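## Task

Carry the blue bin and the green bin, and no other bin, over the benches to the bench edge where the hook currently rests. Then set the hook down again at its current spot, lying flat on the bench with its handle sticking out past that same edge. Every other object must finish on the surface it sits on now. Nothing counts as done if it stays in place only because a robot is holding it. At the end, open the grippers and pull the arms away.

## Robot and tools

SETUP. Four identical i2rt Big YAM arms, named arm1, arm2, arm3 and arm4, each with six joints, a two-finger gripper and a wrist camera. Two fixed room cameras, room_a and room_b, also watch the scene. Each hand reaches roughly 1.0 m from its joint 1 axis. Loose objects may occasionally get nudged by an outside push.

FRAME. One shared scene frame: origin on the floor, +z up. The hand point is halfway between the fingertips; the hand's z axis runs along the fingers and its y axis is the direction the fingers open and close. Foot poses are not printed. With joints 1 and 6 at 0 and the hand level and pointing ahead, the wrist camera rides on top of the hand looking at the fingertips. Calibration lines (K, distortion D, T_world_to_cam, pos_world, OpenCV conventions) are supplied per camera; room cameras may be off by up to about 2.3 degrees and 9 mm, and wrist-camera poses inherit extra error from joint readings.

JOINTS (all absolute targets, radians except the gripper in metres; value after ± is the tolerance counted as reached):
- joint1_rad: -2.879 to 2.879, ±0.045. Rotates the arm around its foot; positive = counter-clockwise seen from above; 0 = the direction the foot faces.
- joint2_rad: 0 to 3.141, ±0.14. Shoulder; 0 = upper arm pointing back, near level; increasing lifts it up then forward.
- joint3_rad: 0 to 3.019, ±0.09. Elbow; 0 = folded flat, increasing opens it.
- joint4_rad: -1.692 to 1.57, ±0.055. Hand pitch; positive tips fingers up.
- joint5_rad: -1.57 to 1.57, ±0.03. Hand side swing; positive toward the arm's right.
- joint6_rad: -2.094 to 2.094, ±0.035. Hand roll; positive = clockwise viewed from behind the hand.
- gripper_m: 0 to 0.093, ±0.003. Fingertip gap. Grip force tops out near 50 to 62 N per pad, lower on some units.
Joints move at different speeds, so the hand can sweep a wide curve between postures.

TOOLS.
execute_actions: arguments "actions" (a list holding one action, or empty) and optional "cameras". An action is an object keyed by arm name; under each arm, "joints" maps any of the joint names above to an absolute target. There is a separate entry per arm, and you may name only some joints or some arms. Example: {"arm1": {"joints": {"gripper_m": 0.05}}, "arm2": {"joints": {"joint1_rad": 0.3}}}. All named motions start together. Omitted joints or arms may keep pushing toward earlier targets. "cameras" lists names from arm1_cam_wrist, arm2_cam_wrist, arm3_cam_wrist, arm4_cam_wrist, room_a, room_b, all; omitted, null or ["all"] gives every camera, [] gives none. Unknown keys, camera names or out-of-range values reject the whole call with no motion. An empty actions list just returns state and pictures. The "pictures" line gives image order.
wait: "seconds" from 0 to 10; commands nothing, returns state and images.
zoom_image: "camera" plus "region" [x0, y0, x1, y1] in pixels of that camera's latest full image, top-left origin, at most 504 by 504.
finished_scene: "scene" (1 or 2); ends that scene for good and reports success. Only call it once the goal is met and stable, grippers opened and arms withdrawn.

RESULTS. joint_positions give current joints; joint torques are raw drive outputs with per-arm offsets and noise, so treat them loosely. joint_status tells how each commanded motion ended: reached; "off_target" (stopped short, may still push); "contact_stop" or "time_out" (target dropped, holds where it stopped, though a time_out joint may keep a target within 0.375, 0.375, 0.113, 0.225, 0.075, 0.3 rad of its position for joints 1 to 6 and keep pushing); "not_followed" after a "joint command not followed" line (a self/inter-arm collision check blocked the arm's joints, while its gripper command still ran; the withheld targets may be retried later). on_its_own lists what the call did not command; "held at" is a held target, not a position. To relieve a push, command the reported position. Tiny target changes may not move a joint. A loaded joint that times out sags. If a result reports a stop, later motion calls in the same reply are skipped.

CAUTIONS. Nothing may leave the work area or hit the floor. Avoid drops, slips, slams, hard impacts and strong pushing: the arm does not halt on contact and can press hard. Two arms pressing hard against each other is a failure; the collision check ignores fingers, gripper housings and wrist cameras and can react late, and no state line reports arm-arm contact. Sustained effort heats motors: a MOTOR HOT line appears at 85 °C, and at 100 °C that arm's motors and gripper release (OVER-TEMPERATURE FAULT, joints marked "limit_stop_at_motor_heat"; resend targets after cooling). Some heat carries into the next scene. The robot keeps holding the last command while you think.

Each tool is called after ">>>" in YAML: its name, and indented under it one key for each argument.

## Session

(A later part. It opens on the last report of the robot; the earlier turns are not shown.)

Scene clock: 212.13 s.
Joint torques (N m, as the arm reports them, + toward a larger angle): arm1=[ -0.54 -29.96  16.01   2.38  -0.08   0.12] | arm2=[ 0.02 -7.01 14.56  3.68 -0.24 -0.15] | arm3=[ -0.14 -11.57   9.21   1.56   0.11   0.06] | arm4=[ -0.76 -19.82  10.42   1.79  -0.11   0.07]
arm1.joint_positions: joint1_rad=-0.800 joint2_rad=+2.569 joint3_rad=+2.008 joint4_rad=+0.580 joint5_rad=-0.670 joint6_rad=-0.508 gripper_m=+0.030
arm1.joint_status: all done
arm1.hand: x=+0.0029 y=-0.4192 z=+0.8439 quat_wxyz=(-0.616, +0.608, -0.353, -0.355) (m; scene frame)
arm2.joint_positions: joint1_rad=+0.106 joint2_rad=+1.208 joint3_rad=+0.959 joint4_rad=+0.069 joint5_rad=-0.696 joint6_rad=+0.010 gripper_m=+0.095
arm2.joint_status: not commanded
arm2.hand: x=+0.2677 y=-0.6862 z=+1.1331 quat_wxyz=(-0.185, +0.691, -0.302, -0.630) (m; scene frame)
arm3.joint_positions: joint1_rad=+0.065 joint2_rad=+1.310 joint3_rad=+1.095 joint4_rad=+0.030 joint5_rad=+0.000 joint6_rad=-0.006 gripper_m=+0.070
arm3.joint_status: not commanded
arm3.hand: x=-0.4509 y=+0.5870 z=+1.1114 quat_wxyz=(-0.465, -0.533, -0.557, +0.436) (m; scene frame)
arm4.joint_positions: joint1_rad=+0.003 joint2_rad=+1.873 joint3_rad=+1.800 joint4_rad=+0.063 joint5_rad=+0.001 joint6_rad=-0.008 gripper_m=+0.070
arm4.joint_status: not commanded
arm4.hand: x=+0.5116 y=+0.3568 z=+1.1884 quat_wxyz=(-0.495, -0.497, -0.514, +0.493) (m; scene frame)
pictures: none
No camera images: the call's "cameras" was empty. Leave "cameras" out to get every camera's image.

>>> execute_actions:
  actions:
    - {"arm1":{"joints":{"joint2_rad":2.61,"joint4_rad":0.655,"joint6_rad":0.01}}}
  cameras: ["arm2_cam_wrist","arm1_cam_wrist"]

Scene clock: 218.00 s.
Joint torques (N m, as the arm reports them, + toward a larger angle): arm1=[ -1.02 -29.3   15.59   2.18  -0.18   0.1 ] | arm2=[ 0.04 -6.62 14.43  3.73 -0.25 -0.15] | arm3=[  0.03 -11.6    9.32   1.48   0.11   0.05] | arm4=[ -0.69 -19.36  10.18   1.78  -0.11   0.11]
arm1.joint_positions: joint1_rad=-0.800 joint2_rad=+2.618 joint3_rad=+2.008 joint4_rad=+0.631 joint5_rad=-0.668 joint6_rad=+0.000 gripper_m=+0.030
arm1.joint_status: all done
arm1.hand: x=+0.0010 y=-0.4221 z=+0.8107 quat_wxyz=(-0.508, +0.499, -0.494, -0.498) (m; scene frame)
arm2.joint_positions: joint1_rad=+0.106 joint2_rad=+1.208 joint3_rad=+0.959 joint4_rad=+0.069 joint5_rad=-0.696 joint6_rad=+0.010 gripper_m=+0.095
arm2.joint_status: not commanded
arm2.hand: x=+0.2677 y=-0.6862 z=+1.1331 quat_wxyz=(-0.185, +0.691, -0.302, -0.630) (m; scene frame)
arm3.joint_positions: joint1_rad=+0.065 joint2_rad=+1.310 joint3_rad=+1.095 joint4_rad=+0.030 joint5_rad=+0.000 joint6_rad=-0.006 gripper_m=+0.070
arm3.joint_status: not commanded
arm3.hand: x=-0.4509 y=+0.5870 z=+1.1114 quat_wxyz=(-0.465, -0.533, -0.557, +0.436) (m; scene frame)
arm4.joint_positions: joint1_rad=+0.003 joint2_rad=+1.873 joint3_rad=+1.800 joint4_rad=+0.063 joint5_rad=+0.001 joint6_rad=-0.008 gripper_m=+0.070
arm4.joint_status: not commanded
arm4.hand: x=+0.5116 y=+0.3568 z=+1.1884 quat_wxyz=(-0.495, -0.497, -0.514, +0.493) (m; scene frame)
pictures: arm1_cam_wrist, arm2_cam_wrist
camera_calibration (this result's frames):
arm1_cam_wrist: T_world_to_cam=[[0.999936, -0.00715221, 0.00876566, -0.0136357], [0.0031493, -0.568211, -0.822877, 0.436669], [0.0108661, 0.822852, -0.568152, 0.938646], [0, 0, 0, 1]] pos_world=[0.00206019, -0.524344, 0.892738]
arm2_cam_wrist: T_world_to_cam=[[0.660371, 0.742063, -0.115121, 0.455071], [0.465373, -0.524723, -0.712807, 0.329279], [-0.589354, 0.417142, -0.691848, 1.34893], [0, 0, 0, 1]] pos_world=[0.341247, -0.727609, 1.22036]
Images, in order (width x height): arm1_cam_wrist 672x504, arm2_cam_wrist 672x504.

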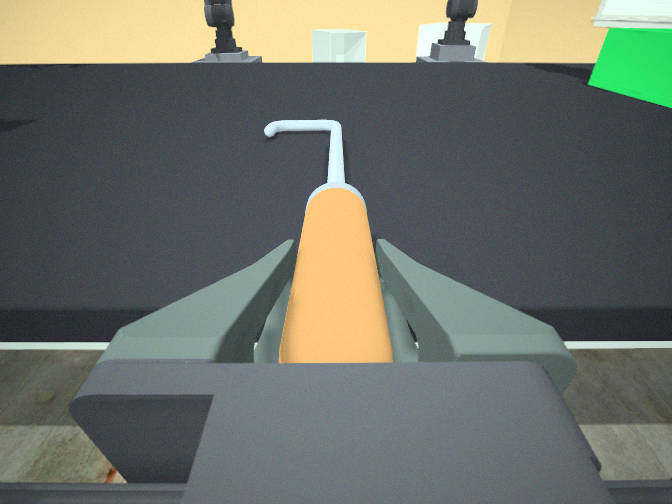

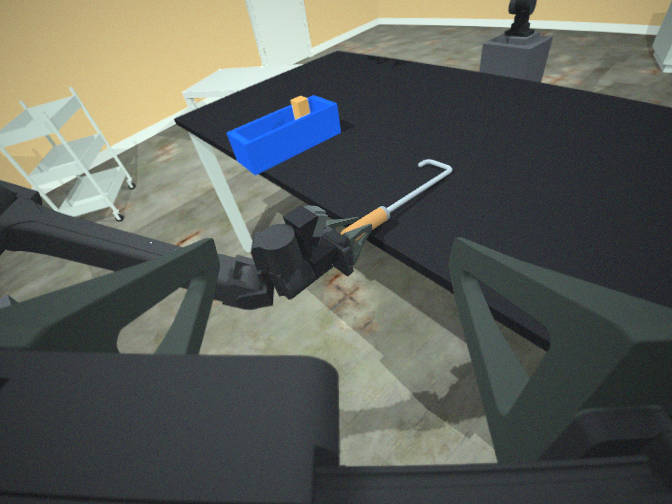

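Lower a further ~2 cm, then release.

>>> execute_actions:
  actions:
    - {"arm1":{"joints":{"joint2_rad":2.65}}}
  cameras: []

Scene clock: 223.73 s.
Joint torques (N m, as the arm reports them, + toward a larger angle): arm1=[ -0.85 -28.05  15.25   1.89  -0.15   0.08] | arm2=[ 0.08 -6.42 14.52  3.64 -0.25 -0.16] | arm3=[ -0.4  -11.52   9.22   1.47   0.11   0.04] | arm4=[  0.7  -20.03  10.33   1.69  -0.13   0.07]
arm1.joint_positions: joint1_rad=-0.800 joint2_rad=+2.639 joint3_rad=+2.010 joint4_rad=+0.639 joint5_rad=-0.668 joint6_rad=+0.007 gripper_m=+0.030
arm1.joint_status: all done
arm1.hand: x=+0.0001 y=-0.4234 z=+0.7952 quat_wxyz=(-0.502, +0.498, -0.500, -0.500) (m; scene frame)
arm2.joint_positions: joint1_rad=+0.106 joint2_rad=+1.208 joint3_rad=+0.959 joint4_rad=+0.069 joint5_rad=-0.696 joint6_rad=+0.010 gripper_m=+0.095
arm2.joint_status: not commanded
arm2.hand: x=+0.2677 y=-0.6862 z=+1.1331 quat_wxyz=(-0.185, +0.691, -0.302, -0.630) (m; scene frame)
arm3.joint_positions: joint1_rad=+0.065 joint2_rad=+1.310 joint3_rad=+1.095 joint4_rad=+0.030 joint5_rad=+0.000 joint6_rad=-0.006 gripper_m=+0.070
arm3.joint_status: not commanded
arm3.hand: x=-0.4509 y=+0.5870 z=+1.1114 quat_wxyz=(-0.465, -0.533, -0.557, +0.436) (m; scene frame)
arm4.joint_positions: joint1_rad=+0.003 joint2_rad=+1.873 joint3_rad=+1.800 joint4_rad=+0.063 joint5_rad=+0.001 joint6_rad=-0.008 gripper_m=+0.070
arm4.joint_status: not commanded
arm4.hand: x=+0.5116 y=+0.3568 z=+1.1884 quat_wxyz=(-0.495, -0.497, -0.514, +0.493) (m; scene frame)
pictures: none
No camera images: the call's "cameras" was empty. Leave "cameras" out to get every camera's image.

>>> execute_actions:
  actions:
    - {"arm1":{"joints":{"joint3_rad":2.02,"gripper_m":0.09}},"arm2":{"joints":{"joint1_rad":0.2,"joint2_rad":2.2,"joint3_rad":1.93,"joint4_rad":0.42,"joint5_rad":0.668,"joint6_rad":0.0,"gripper_m":0.09}}}
  cameras: []

>>> execute_actions:
  actions:
    - {"arm1":{"joints":{"joint2_rad":2.4}}}
  cameras: ["room_b"]

Scene clock: 232.03 s.
Joint torques (N m, as the arm reports them, + toward a larger angle): arm1=[ -0.87 -28.22  11.4    1.9   -0.11   0.05] | arm2=[  0.27 -20.83  15.84   3.25   0.13  -0.13] | arm3=[ -0.24 -11.69   9.35   1.44   0.12   0.04] | arm4=[ -0.08 -20.01  10.3    1.84  -0.14   0.06]
arm1.joint_positions: joint1_rad=-0.800 joint2_rad=+2.639 joint3_rad=+2.010 joint4_rad=+0.639 joint5_rad=-0.669 joint6_rad=+0.007 gripper_m=+0.090
arm1.joint_status: all done
arm1.hand: x=-0.0001 y=-0.4234 z=+0.7952 quat_wxyz=(-0.502, +0.499, -0.499, -0.500) (m; scene frame)
arm2.joint_positions: joint1_rad=+0.207 joint2_rad=+2.220 joint3_rad=+1.872 joint4_rad=+0.398 joint5_rad=+0.664 joint6_rad=+0.008 gripper_m=+0.090
arm2.joint_status: all done
arm2.hand: x=+0.3335 y=-0.3140 z=+1.0263 quat_wxyz=(-0.592, +0.374, -0.584, -0.411) (m; scene frame)
arm3.joint_positions: joint1_rad=+0.065 joint2_rad=+1.310 joint3_rad=+1.095 joint4_rad=+0.030 joint5_rad=+0.000 joint6_rad=-0.006 gripper_m=+0.070
arm3.joint_status: not commanded
arm3.hand: x=-0.4509 y=+0.5870 z=+1.1114 quat_wxyz=(-0.465, -0.533, -0.557, +0.436) (m; scene frame)
arm4.joint_positions: joint1_rad=+0.003 joint2_rad=+1.873 joint3_rad=+1.800 joint4_rad=+0.063 joint5_rad=+0.001 joint6_rad=-0.008 gripper_m=+0.070
arm4.joint_status: not commanded
arm4.hand: x=+0.5116 y=+0.3568 z=+1.1884 quat_wxyz=(-0.495, -0.497, -0.514, +0.493) (m; scene frame)
pictures: none
No camera images: the call's "cameras" was empty. Leave "cameras" out to get every camera's image.

Scene clock: 233.57 s.
Joint torques (N m, as the arm reports them, + toward a larger angle): arm1=[ -0.78 -26.71  12.38   1.29  -0.05   0.08] | arm2=[ -0.01 -21.13  15.5    3.2    0.14  -0.14] | arm3=[ -0.32 -11.79   9.2    1.47   0.11   0.04] | arm4=[  0.06 -19.86  10.43   1.74  -0.16   0.08]
arm1.joint_positions: joint1_rad=-0.800 joint2_rad=+2.398 joint3_rad=+2.010 joint4_rad=+0.654 joint5_rad=-0.670 joint6_rad=+0.007 gripper_m=+0.090
arm1.joint_status: all done
arm1.hand: x=-0.0021 y=-0.4245 z=+1.0120 quat_wxyz=(-0.587, +0.484, -0.405, -0.506) (m; scene frame)
arm2.joint_positions: joint1_rad=+0.207 joint2_rad=+2.220 joint3_rad=+1.872 joint4_rad=+0.398 joint5_rad=+0.664 joint6_rad=+0.008 gripper_m=+0.090
arm2.joint_status: not commanded
arm2.hand: x=+0.3335 y=-0.3140 z=+1.0263 quat_wxyz=(-0.592, +0.374, -0.584, -0.411) (m; scene frame)
arm3.joint_positions: joint1_rad=+0.065 joint2_rad=+1.310 joint3_rad=+1.095 joint4_rad=+0.030 joint5_rad=+0.000 joint6_rad=-0.006 gripper_m=+0.070
arm3.joint_status: not commanded
arm3.hand: x=-0.4509 y=+0.5870 z=+1.1114 quat_wxyz=(-0.465, -0.533, -0.557, +0.436) (m; scene frame)
arm4.joint_positions: joint1_rad=+0.003 joint2_rad=+1.873 joint3_rad=+1.800 joint4_rad=+0.063 joint5_rad=+0.001 joint6_rad=-0.008 gripper_m=+0.070
arm4.joint_status: not commanded
arm4.hand: x=+0.5116 y=+0.3568 z=+1.1884 quat_wxyz=(-0.495, -0.497, -0.514, +0.493) (m; scene frame)
pictures: room_b
Images, in order (width x height): room_b 672x504.

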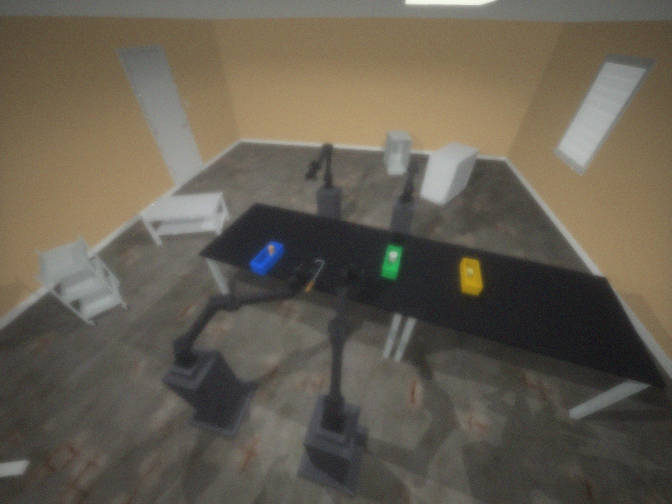

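>>> execute_actions:
  actions:
    - {"arm1":{"joints":{"joint1_rad":-0.13,"joint2_rad":1.7,"joint3_rad":1.1,"joint4_rad":0.3}},"arm2":{"joints":{"joint1_rad":0.598,"joint2_rad":2.33,"joint4_rad":0.53}}}
  cameras: ["arm2_cam_wrist"]

Scene clock: 239.20 s.
Joint torques (N m, as the arm reports them, + toward a larger angle): arm1=[ -0.34 -17.97  11.03   1.28  -0.13   0.08] | arm2=[  0.8  -22.14  13.82   3.47   0.07  -0.12] | arm3=[ -0.2  -11.64   9.23   1.41   0.1    0.04] | arm4=[  0.11 -19.86  10.41   1.6   -0.14   0.04]
arm1.joint_positions: joint1_rad=-0.138 joint2_rad=+1.703 joint3_rad=+1.093 joint4_rad=+0.303 joint5_rad=-0.673 joint6_rad=+0.007 gripper_m=+0.090
arm1.joint_status: all done
arm1.hand: x=-0.5806 y=-0.5442 z=+0.9789 quat_wxyz=(-0.206, +0.674, -0.407, -0.581) (m; scene frame)
arm2.joint_positions: joint1_rad=+0.598 joint2_rad=+2.353 joint3_rad=+1.888 joint4_rad=+0.501 joint5_rad=+0.667 joint6_rad=+0.007 gripper_m=+0.090
arm2.joint_status: all done
arm2.hand: x=+0.0031 y=-0.4182 z=+0.9425 quat_wxyz=(-0.501, +0.484, -0.502, -0.513) (m; scene frame)
arm3.joint_positions: joint1_rad=+0.065 joint2_rad=+1.310 joint3_rad=+1.095 joint4_rad=+0.030 joint5_rad=+0.000 joint6_rad=-0.006 gripper_m=+0.070
arm3.joint_status: not commanded
arm3.hand: x=-0.4509 y=+0.5870 z=+1.1114 quat_wxyz=(-0.465, -0.533, -0.557, +0.436) (m; scene frame)
arm4.joint_positions: joint1_rad=+0.003 joint2_rad=+1.873 joint3_rad=+1.800 joint4_rad=+0.063 joint5_rad=+0.001 joint6_rad=-0.008 gripper_m=+0.070
arm4.joint_status: not commanded
arm4.hand: x=+0.5116 y=+0.3568 z=+1.1884 quat_wxyz=(-0.495, -0.497, -0.514, +0.493) (m; scene frame)
pictures: arm2_cam_wrist
camera_calibration (this result's frames):
arm2_cam_wrist: T_world_to_cam=[[0.999594, -0.0184216, -0.0217274, 0.00193628], [-0.0283405, -0.566227, -0.823762, 0.545898], [0.00287239, 0.824043, -0.566519, 0.999583], [0, 0, 0, 1]] pos_world=[0.0106644, -0.514562, 1.01602]
Images, in order (width x height): arm2_cam_wrist 672x504.

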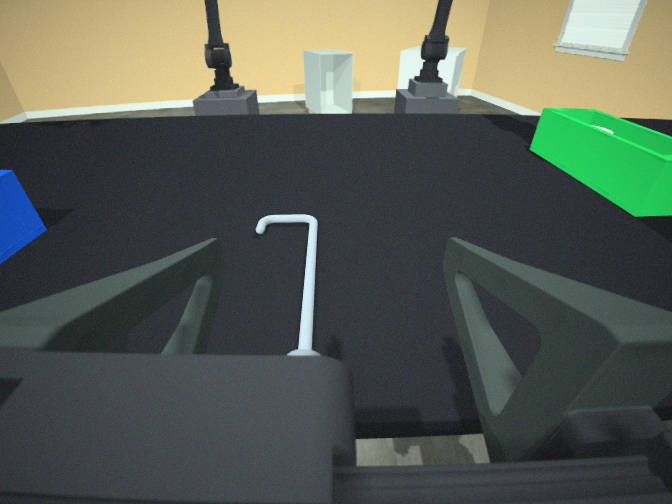

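>>> execute_actions:
  actions:
    - {"arm1":{"joints":{"joint5_rad":0.0,"joint2_rad":1.9,"joint4_rad":0.5}},"arm2":{"joints":{"joint1_rad":0.625,"joint2_rad":2.49,"joint3_rad":2.01,"joint4_rad":0.60,"joint5_rad":0.69}}}
  cameras: ["arm2_cam_wrist","arm1_cam_wrist"]

Scene clock: 246.63 s.
Joint torques (N m, as the arm reports them, + toward a larger angle): arm1=[  0.27 -19.77  10.09   2.01   0.08   0.08] | arm2=[  0.68 -22.6   13.08   3.3    0.14  -0.12] | arm3=[ -0.17 -11.49   9.31   1.45   0.1    0.03] | arm4=[  0.05 -20.41  10.29   1.81  -0.08   0.08]
arm1.joint_positions: joint1_rad=-0.137 joint2_rad=+1.907 joint3_rad=+1.091 joint4_rad=+0.484 joint5_rad=-0.003 joint6_rad=+0.007 gripper_m=+0.090
arm1.joint_status: all done
arm1.hand: x=-0.4737 y=-0.4915 z=+0.8713 quat_wxyz=(-0.410, +0.573, -0.580, -0.409) (m; scene frame)
arm2.joint_positions: joint1_rad=+0.622 joint2_rad=+2.510 joint3_rad=+1.972 joint4_rad=+0.577 joint5_rad=+0.687 joint6_rad=+0.007 gripper_m=+0.090
arm2.joint_status: all done
arm2.hand: x=-0.0226 y=-0.4161 z=+0.8668 quat_wxyz=(-0.500, +0.484, -0.501, -0.515) (m; scene frame)
arm3.joint_positions: joint1_rad=+0.065 joint2_rad=+1.310 joint3_rad=+1.095 joint4_rad=+0.030 joint5_rad=+0.000 joint6_rad=-0.006 gripper_m=+0.070
arm3.joint_status: not commanded
arm3.hand: x=-0.4509 y=+0.5870 z=+1.1114 quat_wxyz=(-0.465, -0.533, -0.557, +0.436) (m; scene frame)
arm4.joint_positions: joint1_rad=+0.003 joint2_rad=+1.873 joint3_rad=+1.800 joint4_rad=+0.063 joint5_rad=+0.001 joint6_rad=-0.008 gripper_m=+0.070
arm4.joint_status: not commanded
arm4.hand: x=+0.5116 y=+0.3568 z=+1.1884 quat_wxyz=(-0.495, -0.497, -0.514, +0.493) (m; scene frame)
pictures: arm1_cam_wrist, arm2_cam_wrist
camera_calibration (this result's frames):
arm1_cam_wrist: T_world_to_cam=[[0.999865, -0.0135248, -0.00931112, 0.472647], [-0.0164179, -0.814294, -0.58022, 0.107019], [0.000265395, 0.580295, -0.814407, 1.12567], [0, 0, 0, 1]] pos_world=[-0.471125, -0.559684, 0.983251]
arm2_cam_wrist: T_world_to_cam=[[0.999594, -0.0149327, -0.0242628, 0.0296654], [-0.028456, -0.564753, -0.824769, 0.485432], [-0.0013865, 0.825125, -0.564949, 0.95399], [0, 0, 0, 1]] pos_world=[-0.0145172, -0.512569, 0.940045]
Images, in order (width x height): arm1_cam_wrist 672x504, arm2_cam_wrist 672x504.

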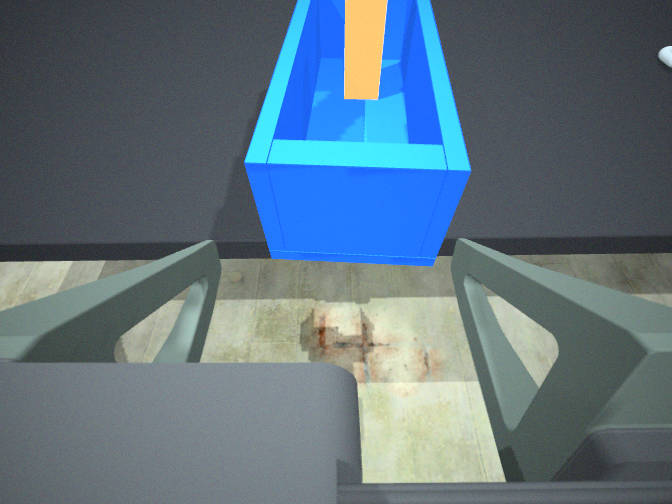

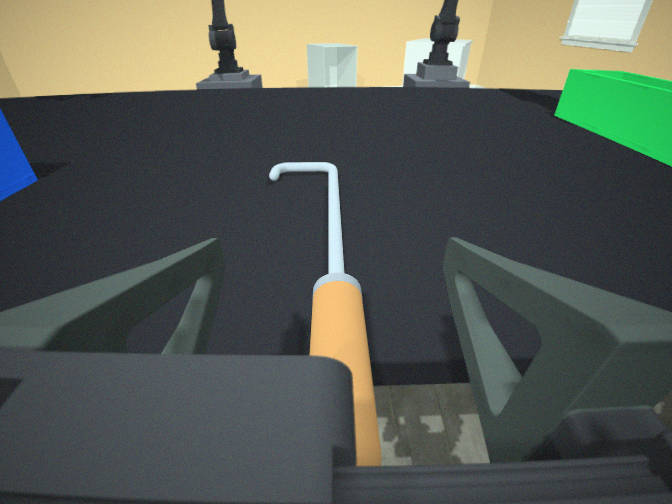

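>>> execute_actions:
  actions:
    - {"arm1":{"joints":{"joint1_rad":-0.16,"joint2_rad":2.125,"joint3_rad":1.26,"joint4_rad":0.66,"gripper_m":0.07}},"arm2":{"joints":{"joint2_rad":2.585,"joint4_rad":0.665}}}
  cameras: ["arm2_cam_wrist"]

Scene clock: 256.93 s.
Joint torques (N m, as the arm reports them, + toward a larger angle): arm1=[ -1.32 -22.2   11.1    2.08   0.06   0.07] | arm2=[  0.52 -21.3   12.52   3.47   0.12  -0.12] | arm3=[ -0.13 -11.69   9.3    1.42   0.12   0.03] | arm4=[  0.6  -20.17  10.37   1.69  -0.12   0.1 ]
arm1.joint_positions: joint1_rad=-0.155 joint2_rad=+2.131 joint3_rad=+1.235 joint4_rad=+0.644 joint5_rad=-0.002 joint6_rad=+0.007 gripper_m=+0.070
arm1.joint_status: all done
arm1.hand: x=-0.4601 y=-0.4397 z=+0.8194 quat_wxyz=(-0.437, +0.551, -0.568, -0.428) (m; scene frame)
arm2.joint_positions: joint1_rad=+0.622 joint2_rad=+2.598 joint3_rad=+1.972 joint4_rad=+0.638 joint5_rad=+0.687 joint6_rad=+0.007 gripper_m=+0.090
arm2.joint_status: all done
arm2.hand: x=-0.0196 y=-0.4199 z=+0.8026 quat_wxyz=(-0.499, +0.493, -0.502, -0.506) (m; scene frame)
arm3.joint_positions: joint1_rad=+0.065 joint2_rad=+1.310 joint3_rad=+1.095 joint4_rad=+0.030 joint5_rad=+0.000 joint6_rad=-0.006 gripper_m=+0.070
arm3.joint_status: not commanded
arm3.hand: x=-0.4509 y=+0.5870 z=+1.1114 quat_wxyz=(-0.465, -0.533, -0.557, +0.436) (m; scene frame)
arm4.joint_positions: joint1_rad=+0.003 joint2_rad=+1.873 joint3_rad=+1.800 joint4_rad=+0.063 joint5_rad=+0.001 joint6_rad=-0.008 gripper_m=+0.070
arm4.joint_status: not commanded
arm4.hand: x=+0.5116 y=+0.3568 z=+1.1884 quat_wxyz=(-0.495, -0.497, -0.514, +0.493) (m; scene frame)
pictures: arm2_cam_wrist
camera_calibration (this result's frames):
arm2_cam_wrist: T_world_to_cam=[[0.999857, -0.0152462, -0.00729225, 0.0112704], [-0.0147988, -0.581442, -0.813453, 0.414691], [0.00816203, 0.813445, -0.581585, 0.929489], [0, 0, 0, 1]] pos_world=[-0.0127184, -0.514797, 0.87799]
Images, in order (width x height): arm2_cam_wrist 672x504.

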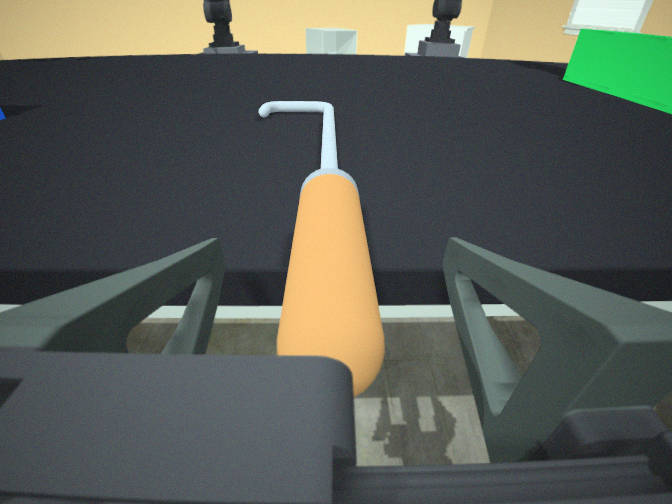

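>>> execute_actions:
  actions:
    - {"arm1":{"joints":{"joint2_rad":2.215,"joint3_rad":1.445,"joint4_rad":0.55}},"arm2":{"joints":{"gripper_m":0.0}}}
  cameras: ["arm2_cam_wrist","arm1_cam_wrist"]

Scene clock: 265.83 s.
Joint torques (N m, as the arm reports them, + toward a larger angle): arm1=[ -1.14 -23.3   13.25   1.27   0.02   0.08] | arm2=[  0.36 -22.13  12.6    3.46   0.15  -0.12] | arm3=[ -0.21 -11.28   9.39   1.49   0.09   0.05] | arm4=[  0.26 -19.88  10.38   1.91  -0.16   0.11]
arm1.joint_positions: joint1_rad=-0.155 joint2_rad=+2.210 joint3_rad=+1.404 joint4_rad=+0.557 joint5_rad=+0.000 joint6_rad=+0.007 gripper_m=+0.070
arm1.joint_status: all done
arm1.hand: x=-0.4583 y=-0.3920 z=+0.8213 quat_wxyz=(-0.438, +0.550, -0.568, -0.428) (m; scene frame)
arm2.joint_positions: joint1_rad=+0.623 joint2_rad=+2.598 joint3_rad=+1.972 joint4_rad=+0.638 joint5_rad=+0.686 joint6_rad=+0.007 gripper_m=+0.030
arm2.joint_status: gripper_m off_target (ended at +0.030, target +0.000)
arm2.hand: x=-0.0201 y=-0.4200 z=+0.8026 quat_wxyz=(-0.499, +0.494, -0.501, -0.506) (m; scene frame)
arm3.joint_positions: joint1_rad=+0.065 joint2_rad=+1.310 joint3_rad=+1.095 joint4_rad=+0.030 joint5_rad=+0.000 joint6_rad=-0.006 gripper_m=+0.070
arm3.joint_status: not commanded
arm3.hand: x=-0.4509 y=+0.5870 z=+1.1114 quat_wxyz=(-0.465, -0.533, -0.557, +0.436) (m; scene frame)
arm4.joint_positions: joint1_rad=+0.003 joint2_rad=+1.873 joint3_rad=+1.800 joint4_rad=+0.063 joint5_rad=+0.001 joint6_rad=-0.008 gripper_m=+0.070
arm4.joint_status: not commanded
arm4.hand: x=+0.5116 y=+0.3568 z=+1.1884 quat_wxyz=(-0.495, -0.497, -0.514, +0.493) (m; scene frame)
pictures: arm1_cam_wrist, arm2_cam_wrist
camera_calibration (this result's frames):
arm1_cam_wrist: T_world_to_cam=[[0.999428, -0.032662, -0.00880584, 0.450028], [-0.0306254, -0.763047, -0.645617, 0.226555], [0.0143679, 0.645518, -0.76361, 1.01749], [0, 0, 0, 1]] pos_world=[-0.457451, -0.469234, 0.927193]
arm2_cam_wrist: T_world_to_cam=[[0.999879, -0.0137205, -0.0072818, 0.0123886], [-0.013903, -0.581457, -0.813459, 0.414594], [0.006927, 0.813462, -0.581577, 0.92962], [0, 0, 0, 1]] pos_world=[-0.0130625, -0.514972, 0.877991]
Images, in order (width x height): arm1_cam_wrist 672x504, arm2_cam_wrist 672x504.

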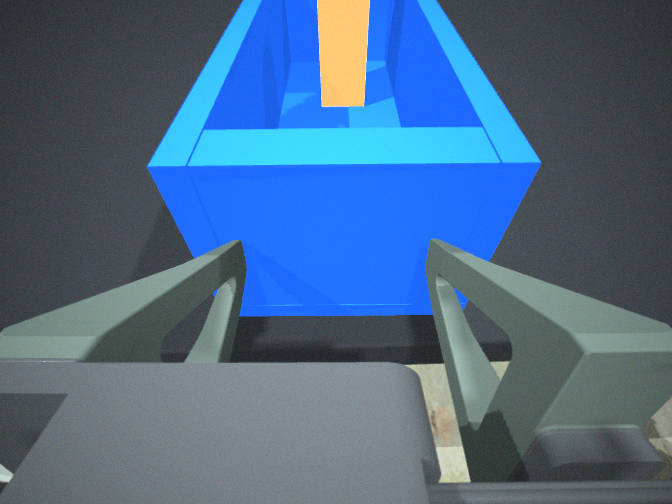

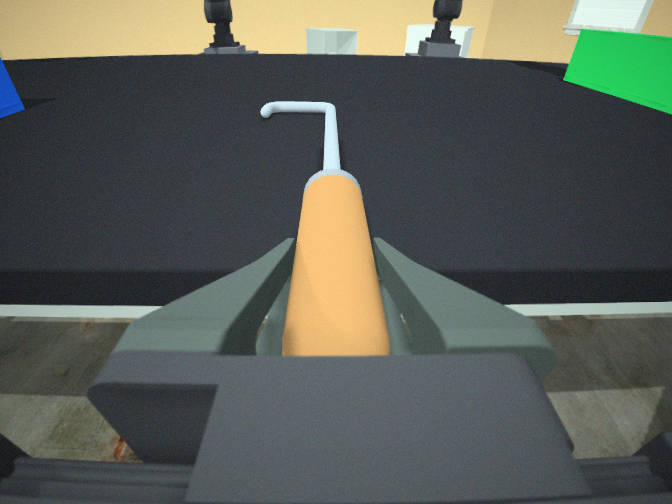

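>>> execute_actions:
  actions:
    - {"arm1":{"joints":{"joint2_rad":1.5,"joint3_rad":1.2}},"arm2":{"joints":{"joint2_rad":2.525,"joint3_rad":2.02,"joint6_rad":-0.8}}}
  cameras: ["arm2_cam_wrist"]

Scene clock: 273.57 s.
Joint torques (N m, as the arm reports them, + toward a larger angle): arm1=[ -0.25 -15.56  12.79   1.21  -0.04   0.02] | arm2=[  0.79 -23.7   13.68   3.52   0.16  -0.25] | arm3=[  0.17 -11.56   9.24   1.4    0.11   0.04] | arm4=[ -0.06 -19.59  10.36   1.8   -0.12   0.06]
arm1.joint_positions: joint1_rad=-0.155 joint2_rad=+1.499 joint3_rad=+1.191 joint4_rad=+0.552 joint5_rad=+0.000 joint6_rad=+0.007 gripper_m=+0.070
arm1.joint_status: all done
arm1.hand: x=-0.4630 y=-0.5305 z=+1.2210 quat_wxyz=(-0.562, +0.430, -0.443, -0.550) (m; scene frame)
arm2.joint_positions: joint1_rad=+0.623 joint2_rad=+2.562 joint3_rad=+1.972 joint4_rad=+0.638 joint5_rad=+0.686 joint6_rad=-0.772 gripper_m=+0.030
arm2.joint_status: all done
arm2.hand: x=-0.0220 y=-0.4183 z=+0.8344 quat_wxyz=(-0.659, +0.635, -0.280, -0.290) (m; scene frame)
arm3.joint_positions: joint1_rad=+0.065 joint2_rad=+1.310 joint3_rad=+1.095 joint4_rad=+0.030 joint5_rad=+0.000 joint6_rad=-0.006 gripper_m=+0.070
arm3.joint_status: not commanded
arm3.hand: x=-0.4509 y=+0.5870 z=+1.1114 quat_wxyz=(-0.465, -0.533, -0.557, +0.436) (m; scene frame)
arm4.joint_positions: joint1_rad=+0.003 joint2_rad=+1.873 joint3_rad=+1.800 joint4_rad=+0.063 joint5_rad=+0.001 joint6_rad=-0.008 gripper_m=+0.070
arm4.joint_status: not commanded
arm4.hand: x=+0.5116 y=+0.3568 z=+1.1884 quat_wxyz=(-0.495, -0.497, -0.514, +0.493) (m; scene frame)
pictures: arm2_cam_wrist
camera_calibration (this result's frames):
arm2_cam_wrist: T_world_to_cam=[[0.732401, -0.0389829, 0.679756, -0.575182], [0.54426, -0.566353, -0.61889, 0.297665], [0.409108, 0.82324, -0.393581, 0.802785], [0, 0, 0, 1]] pos_world=[-0.0691691, -0.514724, 0.891167]
Images, in order (width x height): arm2_cam_wrist 672x504.

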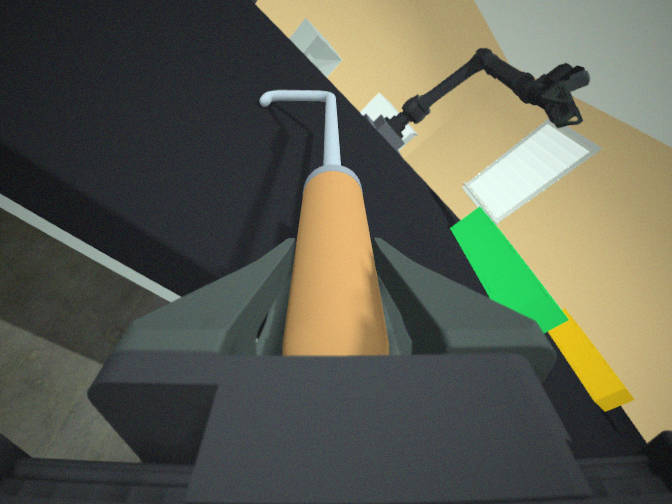

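>>> execute_actions:
  actions:
    - {"arm1":{"joints":{"joint1_rad":0.0,"joint4_rad":-0.1,"joint5_rad":1.0}},"arm2":{"joints":{"joint2_rad":2.475,"joint6_rad":-1.6}}}
  cameras: ["arm2_cam_wrist","arm4_cam_wrist"]

Scene clock: 279.10 s.
Joint torques (N m, as the arm reports them, + toward a larger angle): arm1=[ -0.81 -15.23  12.78   0.59   0.27   0.09] | arm2=[  0.66 -25.47  13.8    3.57   0.06  -0.08] | arm3=[ -0.37 -11.64   9.2    1.47   0.12   0.05] | arm4=[ -0.1  -19.55  10.25   1.83  -0.13   0.12]
arm1.joint_positions: joint1_rad=+0.004 joint2_rad=+1.499 joint3_rad=+1.191 joint4_rad=-0.091 joint5_rad=+0.997 joint6_rad=+0.007 gripper_m=+0.070
arm1.joint_status: all done
arm1.hand: x=-0.4136 y=-0.6012 z=+1.0970 quat_wxyz=(-0.620, +0.375, -0.682, -0.103) (m; scene frame)
arm2.joint_positions: joint1_rad=+0.623 joint2_rad=+2.534 joint3_rad=+1.972 joint4_rad=+0.638 joint5_rad=+0.689 joint6_rad=-1.586 gripper_m=+0.030
arm2.joint_status: all done
arm2.hand: x=-0.0225 y=-0.4177 z=+0.8582 quat_wxyz=(-0.727, +0.686, -0.012, -0.011) (m; scene frame)
arm3.joint_positions: joint1_rad=+0.065 joint2_rad=+1.310 joint3_rad=+1.095 joint4_rad=+0.030 joint5_rad=+0.000 joint6_rad=-0.006 gripper_m=+0.070
arm3.joint_status: not commanded
arm3.hand: x=-0.4509 y=+0.5870 z=+1.1114 quat_wxyz=(-0.465, -0.533, -0.557, +0.436) (m; scene frame)
arm4.joint_positions: joint1_rad=+0.003 joint2_rad=+1.873 joint3_rad=+1.800 joint4_rad=+0.063 joint5_rad=+0.001 joint6_rad=-0.008 gripper_m=+0.070
arm4.joint_status: not commanded
arm4.hand: x=+0.5116 y=+0.3568 z=+1.1884 quat_wxyz=(-0.495, -0.497, -0.514, +0.493) (m; scene frame)
pictures: arm2_cam_wrist, arm4_cam_wrist
camera_calibration (this result's frames):
arm2_cam_wrist: T_world_to_cam=[[0.0246115, -0.0716784, 0.997124, -0.892896], [0.805728, -0.589008, -0.0622283, -0.168276], [0.591774, 0.804942, 0.0432569, 0.433385], [0, 0, 0, 1]] pos_world=[-0.0989054, -0.511967, 0.86111]
arm4_cam_wrist: T_world_to_cam=[[-0.99991, -0.00807763, 0.0107458, 0.5026], [-0.0134432, 0.600118, -0.799799, 0.744568], [0.0000117207, -0.799871, -0.600172, 1.12224], [0, 0, 0, 1]] pos_world=[0.512551, 0.454882, 1.26364]
Images, in order (width x height): arm2_cam_wrist 672x504, arm4_cam_wrist 672x504.

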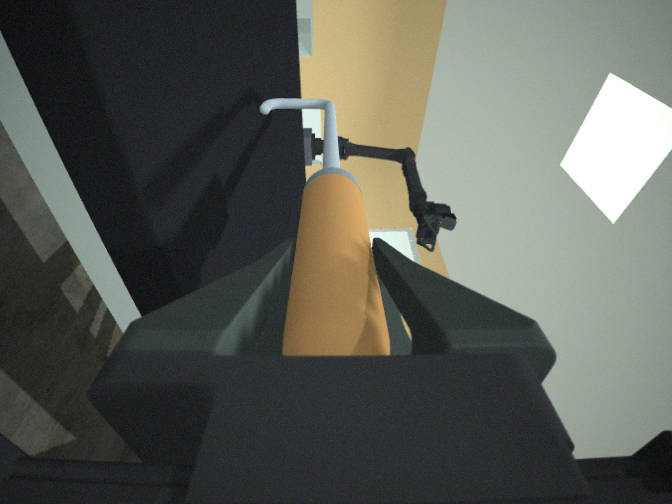

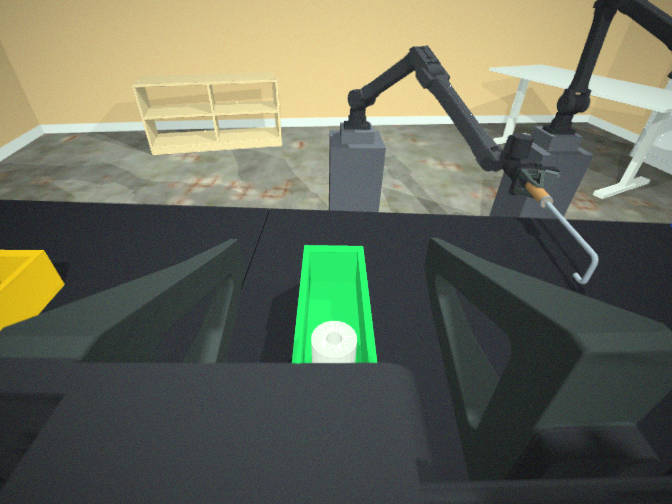

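>>> execute_actions:
  actions:
    - {"arm2":{"joints":{"joint1_rad":-0.095,"joint2_rad":2.16,"joint3_rad":1.88,"joint5_rad":0.0}}}
  cameras: []

>>> execute_actions:
  actions:
    - {"arm2":{"joints":{"joint3_rad":1.74,"joint4_rad":0.57}}}
  cameras: ["arm1_cam_wrist","arm4_cam_wrist","arm2_cam_wrist"]

Scene clock: 286.53 s.
Joint torques (N m, as the arm reports them, + toward a larger angle): arm1=[ -1.28 -15.36  12.73   0.99   0.29   0.05] | arm2=[  0.94 -22.72  14.97   3.58  -0.08  -0.06] | arm3=[ -0.05 -11.52   9.35   1.51   0.12   0.03] | arm4=[ -0.9  -20.05  10.21   1.8   -0.12   0.11]
arm1.joint_positions: joint1_rad=+0.004 joint2_rad=+1.499 joint3_rad=+1.191 joint4_rad=-0.091 joint5_rad=+0.997 joint6_rad=+0.007 gripper_m=+0.070
arm1.joint_status: not commanded
arm1.hand: x=-0.4136 y=-0.6012 z=+1.0970 quat_wxyz=(-0.620, +0.375, -0.682, -0.103) (m; scene frame)
arm2.joint_positions: joint1_rad=-0.102 joint2_rad=+2.208 joint3_rad=+1.828 joint4_rad=+0.638 joint5_rad=+0.002 joint6_rad=-1.590 gripper_m=+0.030
arm2.joint_status: all done
arm2.hand: x=+0.4992 y=-0.2903 z=+1.0711 quat_wxyz=(-0.792, +0.610, -0.007, +0.023) (m; scene frame)
arm3.joint_positions: joint1_rad=+0.065 joint2_rad=+1.310 joint3_rad=+1.095 joint4_rad=+0.030 joint5_rad=+0.000 joint6_rad=-0.006 gripper_m=+0.070
arm3.joint_status: not commanded
arm3.hand: x=-0.4509 y=+0.5870 z=+1.1114 quat_wxyz=(-0.465, -0.533, -0.557, +0.436) (m; scene frame)
arm4.joint_positions: joint1_rad=+0.003 joint2_rad=+1.873 joint3_rad=+1.800 joint4_rad=+0.063 joint5_rad=+0.001 joint6_rad=-0.008 gripper_m=+0.070
arm4.joint_status: not commanded
arm4.hand: x=+0.5116 y=+0.3568 z=+1.1884 quat_wxyz=(-0.495, -0.497, -0.514, +0.493) (m; scene frame)
pictures: none
No camera images: the call's "cameras" was empty. Leave "cameras" out to get every camera's image.

Scene clock: 287.57 s.
Joint torques (N m, as the arm reports them, + toward a larger angle): arm1=[ -0.87 -15.63  12.54   1.     0.34   0.11] | arm2=[  1.05 -23.84  14.33   3.33  -0.1   -0.03] | arm3=[ -0.2  -11.65   9.33   1.5    0.11   0.03] | arm4=[  0.04 -20.53  10.44   1.83  -0.12   0.06]
arm1.joint_positions: joint1_rad=+0.004 joint2_rad=+1.499 joint3_rad=+1.191 joint4_rad=-0.091 joint5_rad=+0.997 joint6_rad=+0.007 gripper_m=+0.070
arm1.joint_status: not commanded
arm1.hand: x=-0.4136 y=-0.6012 z=+1.0970 quat_wxyz=(-0.620, +0.375, -0.682, -0.103) (m; scene frame)
arm2.joint_positions: joint1_rad=-0.102 joint2_rad=+2.226 joint3_rad=+1.690 joint4_rad=+0.548 joint5_rad=+0.002 joint6_rad=-1.590 gripper_m=+0.030
arm2.joint_status: all done
arm2.hand: x=+0.4987 y=-0.3037 z=+0.9530 quat_wxyz=(-0.711, +0.703, -0.008, +0.021) (m; scene frame)
arm3.joint_positions: joint1_rad=+0.065 joint2_rad=+1.310 joint3_rad=+1.095 joint4_rad=+0.030 joint5_rad=+0.000 joint6_rad=-0.006 gripper_m=+0.070
arm3.joint_status: not commanded
arm3.hand: x=-0.4509 y=+0.5870 z=+1.1114 quat_wxyz=(-0.465, -0.533, -0.557, +0.436) (m; scene frame)
arm4.joint_positions: joint1_rad=+0.003 joint2_rad=+1.873 joint3_rad=+1.800 joint4_rad=+0.063 joint5_rad=+0.001 joint6_rad=-0.008 gripper_m=+0.070
arm4.joint_status: not commanded
arm4.hand: x=+0.5116 y=+0.3568 z=+1.1884 quat_wxyz=(-0.495, -0.497, -0.514, +0.493) (m; scene frame)
pictures: arm1_cam_wrist, arm2_cam_wrist, arm4_cam_wrist
camera_calibration (this result's frames):
arm1_cam_wrist: T_world_to_cam=[[0.637396, -0.701331, 0.319157, -0.510637], [-0.407941, -0.658535, -0.632389, 0.138534], [0.65369, 0.272885, -0.705849, 1.3394], [0, 0, 0, 1]] pos_world=[-0.493564, -0.6324, 1.196]
arm2_cam_wrist: T_world_to_cam=[[-0.0278189, -0.0249045, 0.999303, -0.953787], [0.783341, -0.621561, 0.00631647, -0.579234], [0.62097, 0.78297, 0.0367998, 0.0140596], [0, 0, 0, 1]] pos_world=[0.418473, -0.394791, 0.956263]
arm4_cam_wrist: T_world_to_cam=[[-0.99991, -0.00807763, 0.0107458, 0.5026], [-0.0134432, 0.600118, -0.799799, 0.744568], [0.0000117207, -0.799871, -0.600172, 1.12224], [0, 0, 0, 1]] pos_world=[0.512551, 0.454882, 1.26364]
Images, in order (width x height): arm1_cam_wrist 672x504, arm2_cam_wrist 672x504, arm4_cam_wrist 672x504.

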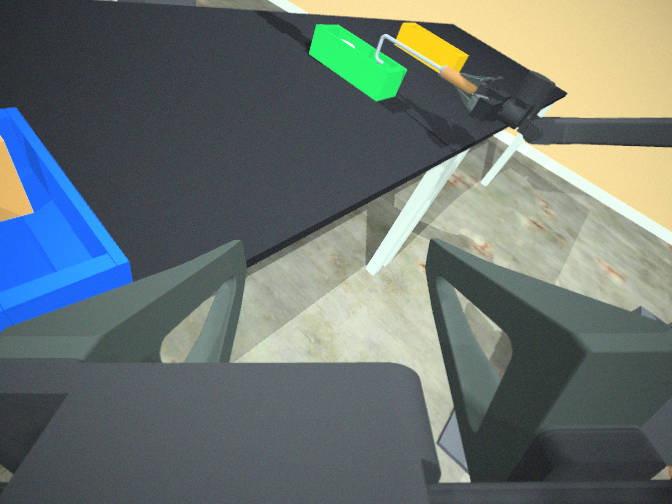

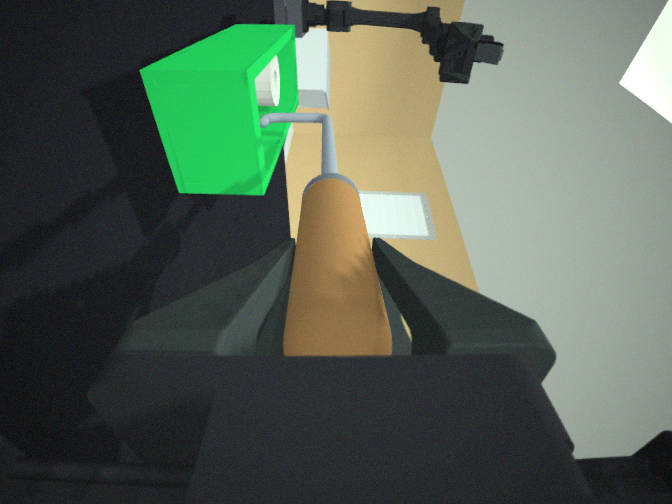

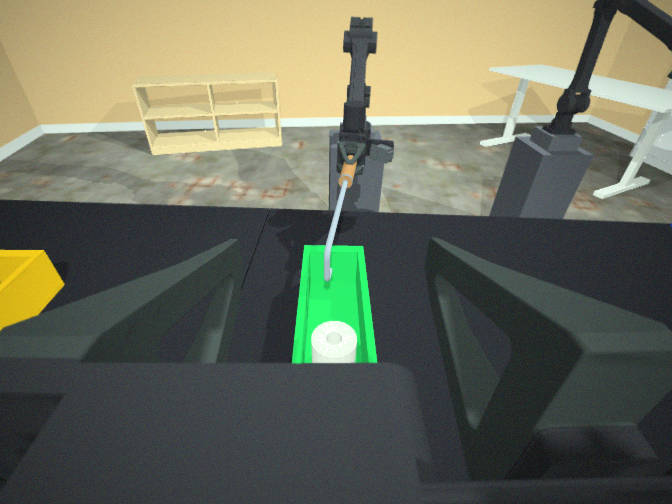

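>>> execute_actions:
  actions:
    - {"arm2":{"joints":{"joint3_rad":1.67}}}
  cameras: ["arm2_cam_wrist"]

Scene clock: 291.47 s.
Joint torques (N m, as the arm reports them, + toward a larger angle): arm1=[ -1.31 -15.    12.67   0.8    0.28   0.12] | arm2=[  1.09 -23.27  13.38   3.44  -0.07  -0.05] | arm3=[ -0.38 -11.63   9.35   1.52   0.11   0.05] | arm4=[  0.42 -20.68  10.26   1.76  -0.11   0.05]
arm1.joint_positions: joint1_rad=+0.004 joint2_rad=+1.499 joint3_rad=+1.191 joint4_rad=-0.091 joint5_rad=+0.997 joint6_rad=+0.007 gripper_m=+0.070
arm1.joint_status: not commanded
arm1.hand: x=-0.4136 y=-0.6012 z=+1.0970 quat_wxyz=(-0.620, +0.375, -0.682, -0.103) (m; scene frame)
arm2.joint_positions: joint1_rad=-0.102 joint2_rad=+2.220 joint3_rad=+1.627 joint4_rad=+0.548 joint5_rad=+0.002 joint6_rad=-1.590 gripper_m=+0.030
arm2.joint_status: all done
arm2.hand: x=+0.4982 y=-0.3171 z=+0.9218 quat_wxyz=(-0.691, +0.723, -0.008, +0.021) (m; scene frame)
arm3.joint_positions: joint1_rad=+0.065 joint2_rad=+1.310 joint3_rad=+1.095 joint4_rad=+0.030 joint5_rad=+0.000 joint6_rad=-0.006 gripper_m=+0.070
arm3.joint_status: not commanded
arm3.hand: x=-0.4509 y=+0.5870 z=+1.1114 quat_wxyz=(-0.465, -0.533, -0.557, +0.436) (m; scene frame)
arm4.joint_positions: joint1_rad=+0.003 joint2_rad=+1.873 joint3_rad=+1.800 joint4_rad=+0.063 joint5_rad=+0.001 joint6_rad=-0.008 gripper_m=+0.070
arm4.joint_status: not commanded
arm4.hand: x=+0.5116 y=+0.3568 z=+1.1884 quat_wxyz=(-0.495, -0.497, -0.514, +0.493) (m; scene frame)
pictures: arm2_cam_wrist
camera_calibration (this result's frames):
arm2_cam_wrist: T_world_to_cam=[[-0.0256103, 0.0326268, 0.999139, -0.905634], [0.783397, -0.620212, 0.0403333, -0.617909], [0.620994, 0.783756, -0.00967593, 0.0690915], [0, 0, 0, 1]] pos_world=[0.417969, -0.407838, 0.930446]
Images, in order (width x height): arm2_cam_wrist 672x504.

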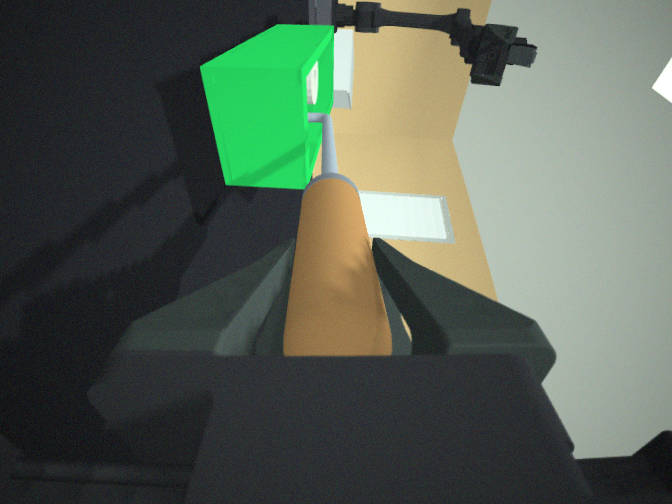

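>>> execute_actions:
  actions:
    - {"arm2":{"joints":{"joint2_rad":2.065,"joint3_rad":1.45,"joint4_rad":0.68}}}
  cameras: ["arm2_cam_wrist"]

Scene clock: 296.23 s.
Joint torques (N m, as the arm reports them, + toward a larger angle): arm1=[ -1.36 -14.92  12.62   0.91   0.28   0.08] | arm2=[  0.98 -20.75  11.13   5.07  -0.07  -0.05] | arm3=[  0.21 -11.53   9.2    1.4    0.09   0.04] | arm4=[ -0.75 -19.82  10.34   1.87  -0.18   0.09]
arm1.joint_positions: joint1_rad=+0.004 joint2_rad=+1.499 joint3_rad=+1.191 joint4_rad=-0.091 joint5_rad=+0.997 joint6_rad=+0.007 gripper_m=+0.070
arm1.joint_status: not commanded
arm1.hand: x=-0.4136 y=-0.6012 z=+1.0970 quat_wxyz=(-0.620, +0.375, -0.682, -0.103) (m; scene frame)
arm2.joint_positions: joint1_rad=-0.102 joint2_rad=+2.120 joint3_rad=+1.427 joint4_rad=+0.622 joint5_rad=+0.002 joint6_rad=-1.590 gripper_m=+0.030
arm2.joint_status: joint4_rad time_out (moved +0.074 of +0.132); the others done
arm2.on_its_own: joint4_rad reads +0.622 and still pushes toward +0.680 since a time_out
arm2.hand: x=+0.4961 y=-0.3678 z=+0.9118 quat_wxyz=(-0.681, +0.732, -0.008, +0.020) (m; scene frame)
arm3.joint_positions: joint1_rad=+0.065 joint2_rad=+1.310 joint3_rad=+1.095 joint4_rad=+0.030 joint5_rad=+0.000 joint6_rad=-0.006 gripper_m=+0.070
arm3.joint_status: not commanded
arm3.hand: x=-0.4509 y=+0.5870 z=+1.1114 quat_wxyz=(-0.465, -0.533, -0.557, +0.436) (m; scene frame)
arm4.joint_positions: joint1_rad=+0.003 joint2_rad=+1.873 joint3_rad=+1.800 joint4_rad=+0.063 joint5_rad=+0.001 joint6_rad=-0.008 gripper_m=+0.070
arm4.joint_status: not commanded
arm4.hand: x=+0.5116 y=+0.3568 z=+1.1884 quat_wxyz=(-0.495, -0.497, -0.514, +0.493) (m; scene frame)
pictures: arm2_cam_wrist
camera_calibration (this result's frames):
arm2_cam_wrist: T_world_to_cam=[[-0.0249737, 0.0588861, 0.997952, -0.88369], [0.783917, -0.618326, 0.056103, -0.661287], [0.620363, 0.783713, -0.03072, 0.129535], [0, 0, 0, 1]] pos_world=[0.415967, -0.458372, 0.92296]
Images, in order (width x height): arm2_cam_wrist 672x504.

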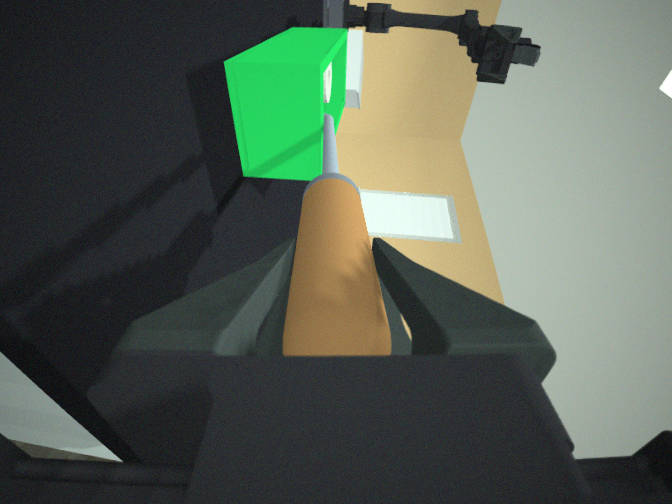

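>>> execute_actions:
  actions:
    - {"arm2":{"joints":{"joint2_rad":1.92,"joint3_rad":1.29,"joint4_rad":0.66}}}
  cameras: ["arm2_cam_wrist"]

Scene clock: 309.73 s.
Joint torques (N m, as the arm reports them, + toward a larger angle): arm1=[ -1.15 -15.18  12.85   1.05   0.31   0.06] | arm2=[  1.26 -18.75  11.65   4.17  -0.07  -0.04] | arm3=[ -0.14 -11.85   9.26   1.52   0.11   0.04] | arm4=[ -0.21 -20.33  10.42   1.74  -0.16   0.07]
arm1.joint_positions: joint1_rad=+0.004 joint2_rad=+1.499 joint3_rad=+1.191 joint4_rad=-0.091 joint5_rad=+0.997 joint6_rad=+0.007 gripper_m=+0.070
arm1.joint_status: not commanded
arm1.hand: x=-0.4136 y=-0.6012 z=+1.0970 quat_wxyz=(-0.620, +0.375, -0.682, -0.103) (m; scene frame)
arm2.joint_positions: joint1_rad=-0.102 joint2_rad=+1.974 joint3_rad=+1.258 joint4_rad=+0.622 joint5_rad=+0.001 joint6_rad=-1.590 gripper_m=+0.030
arm2.joint_status: all done
arm2.hand: x=+0.4941 y=-0.4184 z=+0.9340 quat_wxyz=(-0.673, +0.739, -0.007, +0.020) (m; scene frame)
arm3.joint_positions: joint1_rad=+0.065 joint2_rad=+1.310 joint3_rad=+1.095 joint4_rad=+0.030 joint5_rad=+0.000 joint6_rad=-0.006 gripper_m=+0.070
arm3.joint_status: not commanded
arm3.hand: x=-0.4509 y=+0.5870 z=+1.1114 quat_wxyz=(-0.465, -0.533, -0.557, +0.436) (m; scene frame)
arm4.joint_positions: joint1_rad=+0.003 joint2_rad=+1.873 joint3_rad=+1.800 joint4_rad=+0.063 joint5_rad=+0.001 joint6_rad=-0.008 gripper_m=+0.070
arm4.joint_status: not commanded
arm4.hand: x=+0.5116 y=+0.3568 z=+1.1884 quat_wxyz=(-0.495, -0.497, -0.514, +0.493) (m; scene frame)
pictures: arm2_cam_wrist
camera_calibration (this result's frames):
arm2_cam_wrist: T_world_to_cam=[[-0.0241081, 0.0813034, 0.996398, -0.892431], [0.78421, -0.616615, 0.0692883, -0.703961], [0.620027, 0.783055, -0.0488935, 0.187942], [0, 0, 0, 1]] pos_world=[0.414009, -0.508685, 0.947182]
Images, in order (width x height): arm2_cam_wrist 672x504.

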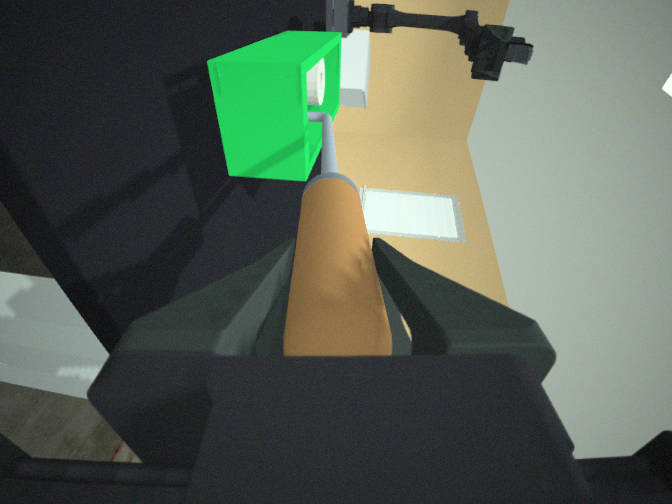

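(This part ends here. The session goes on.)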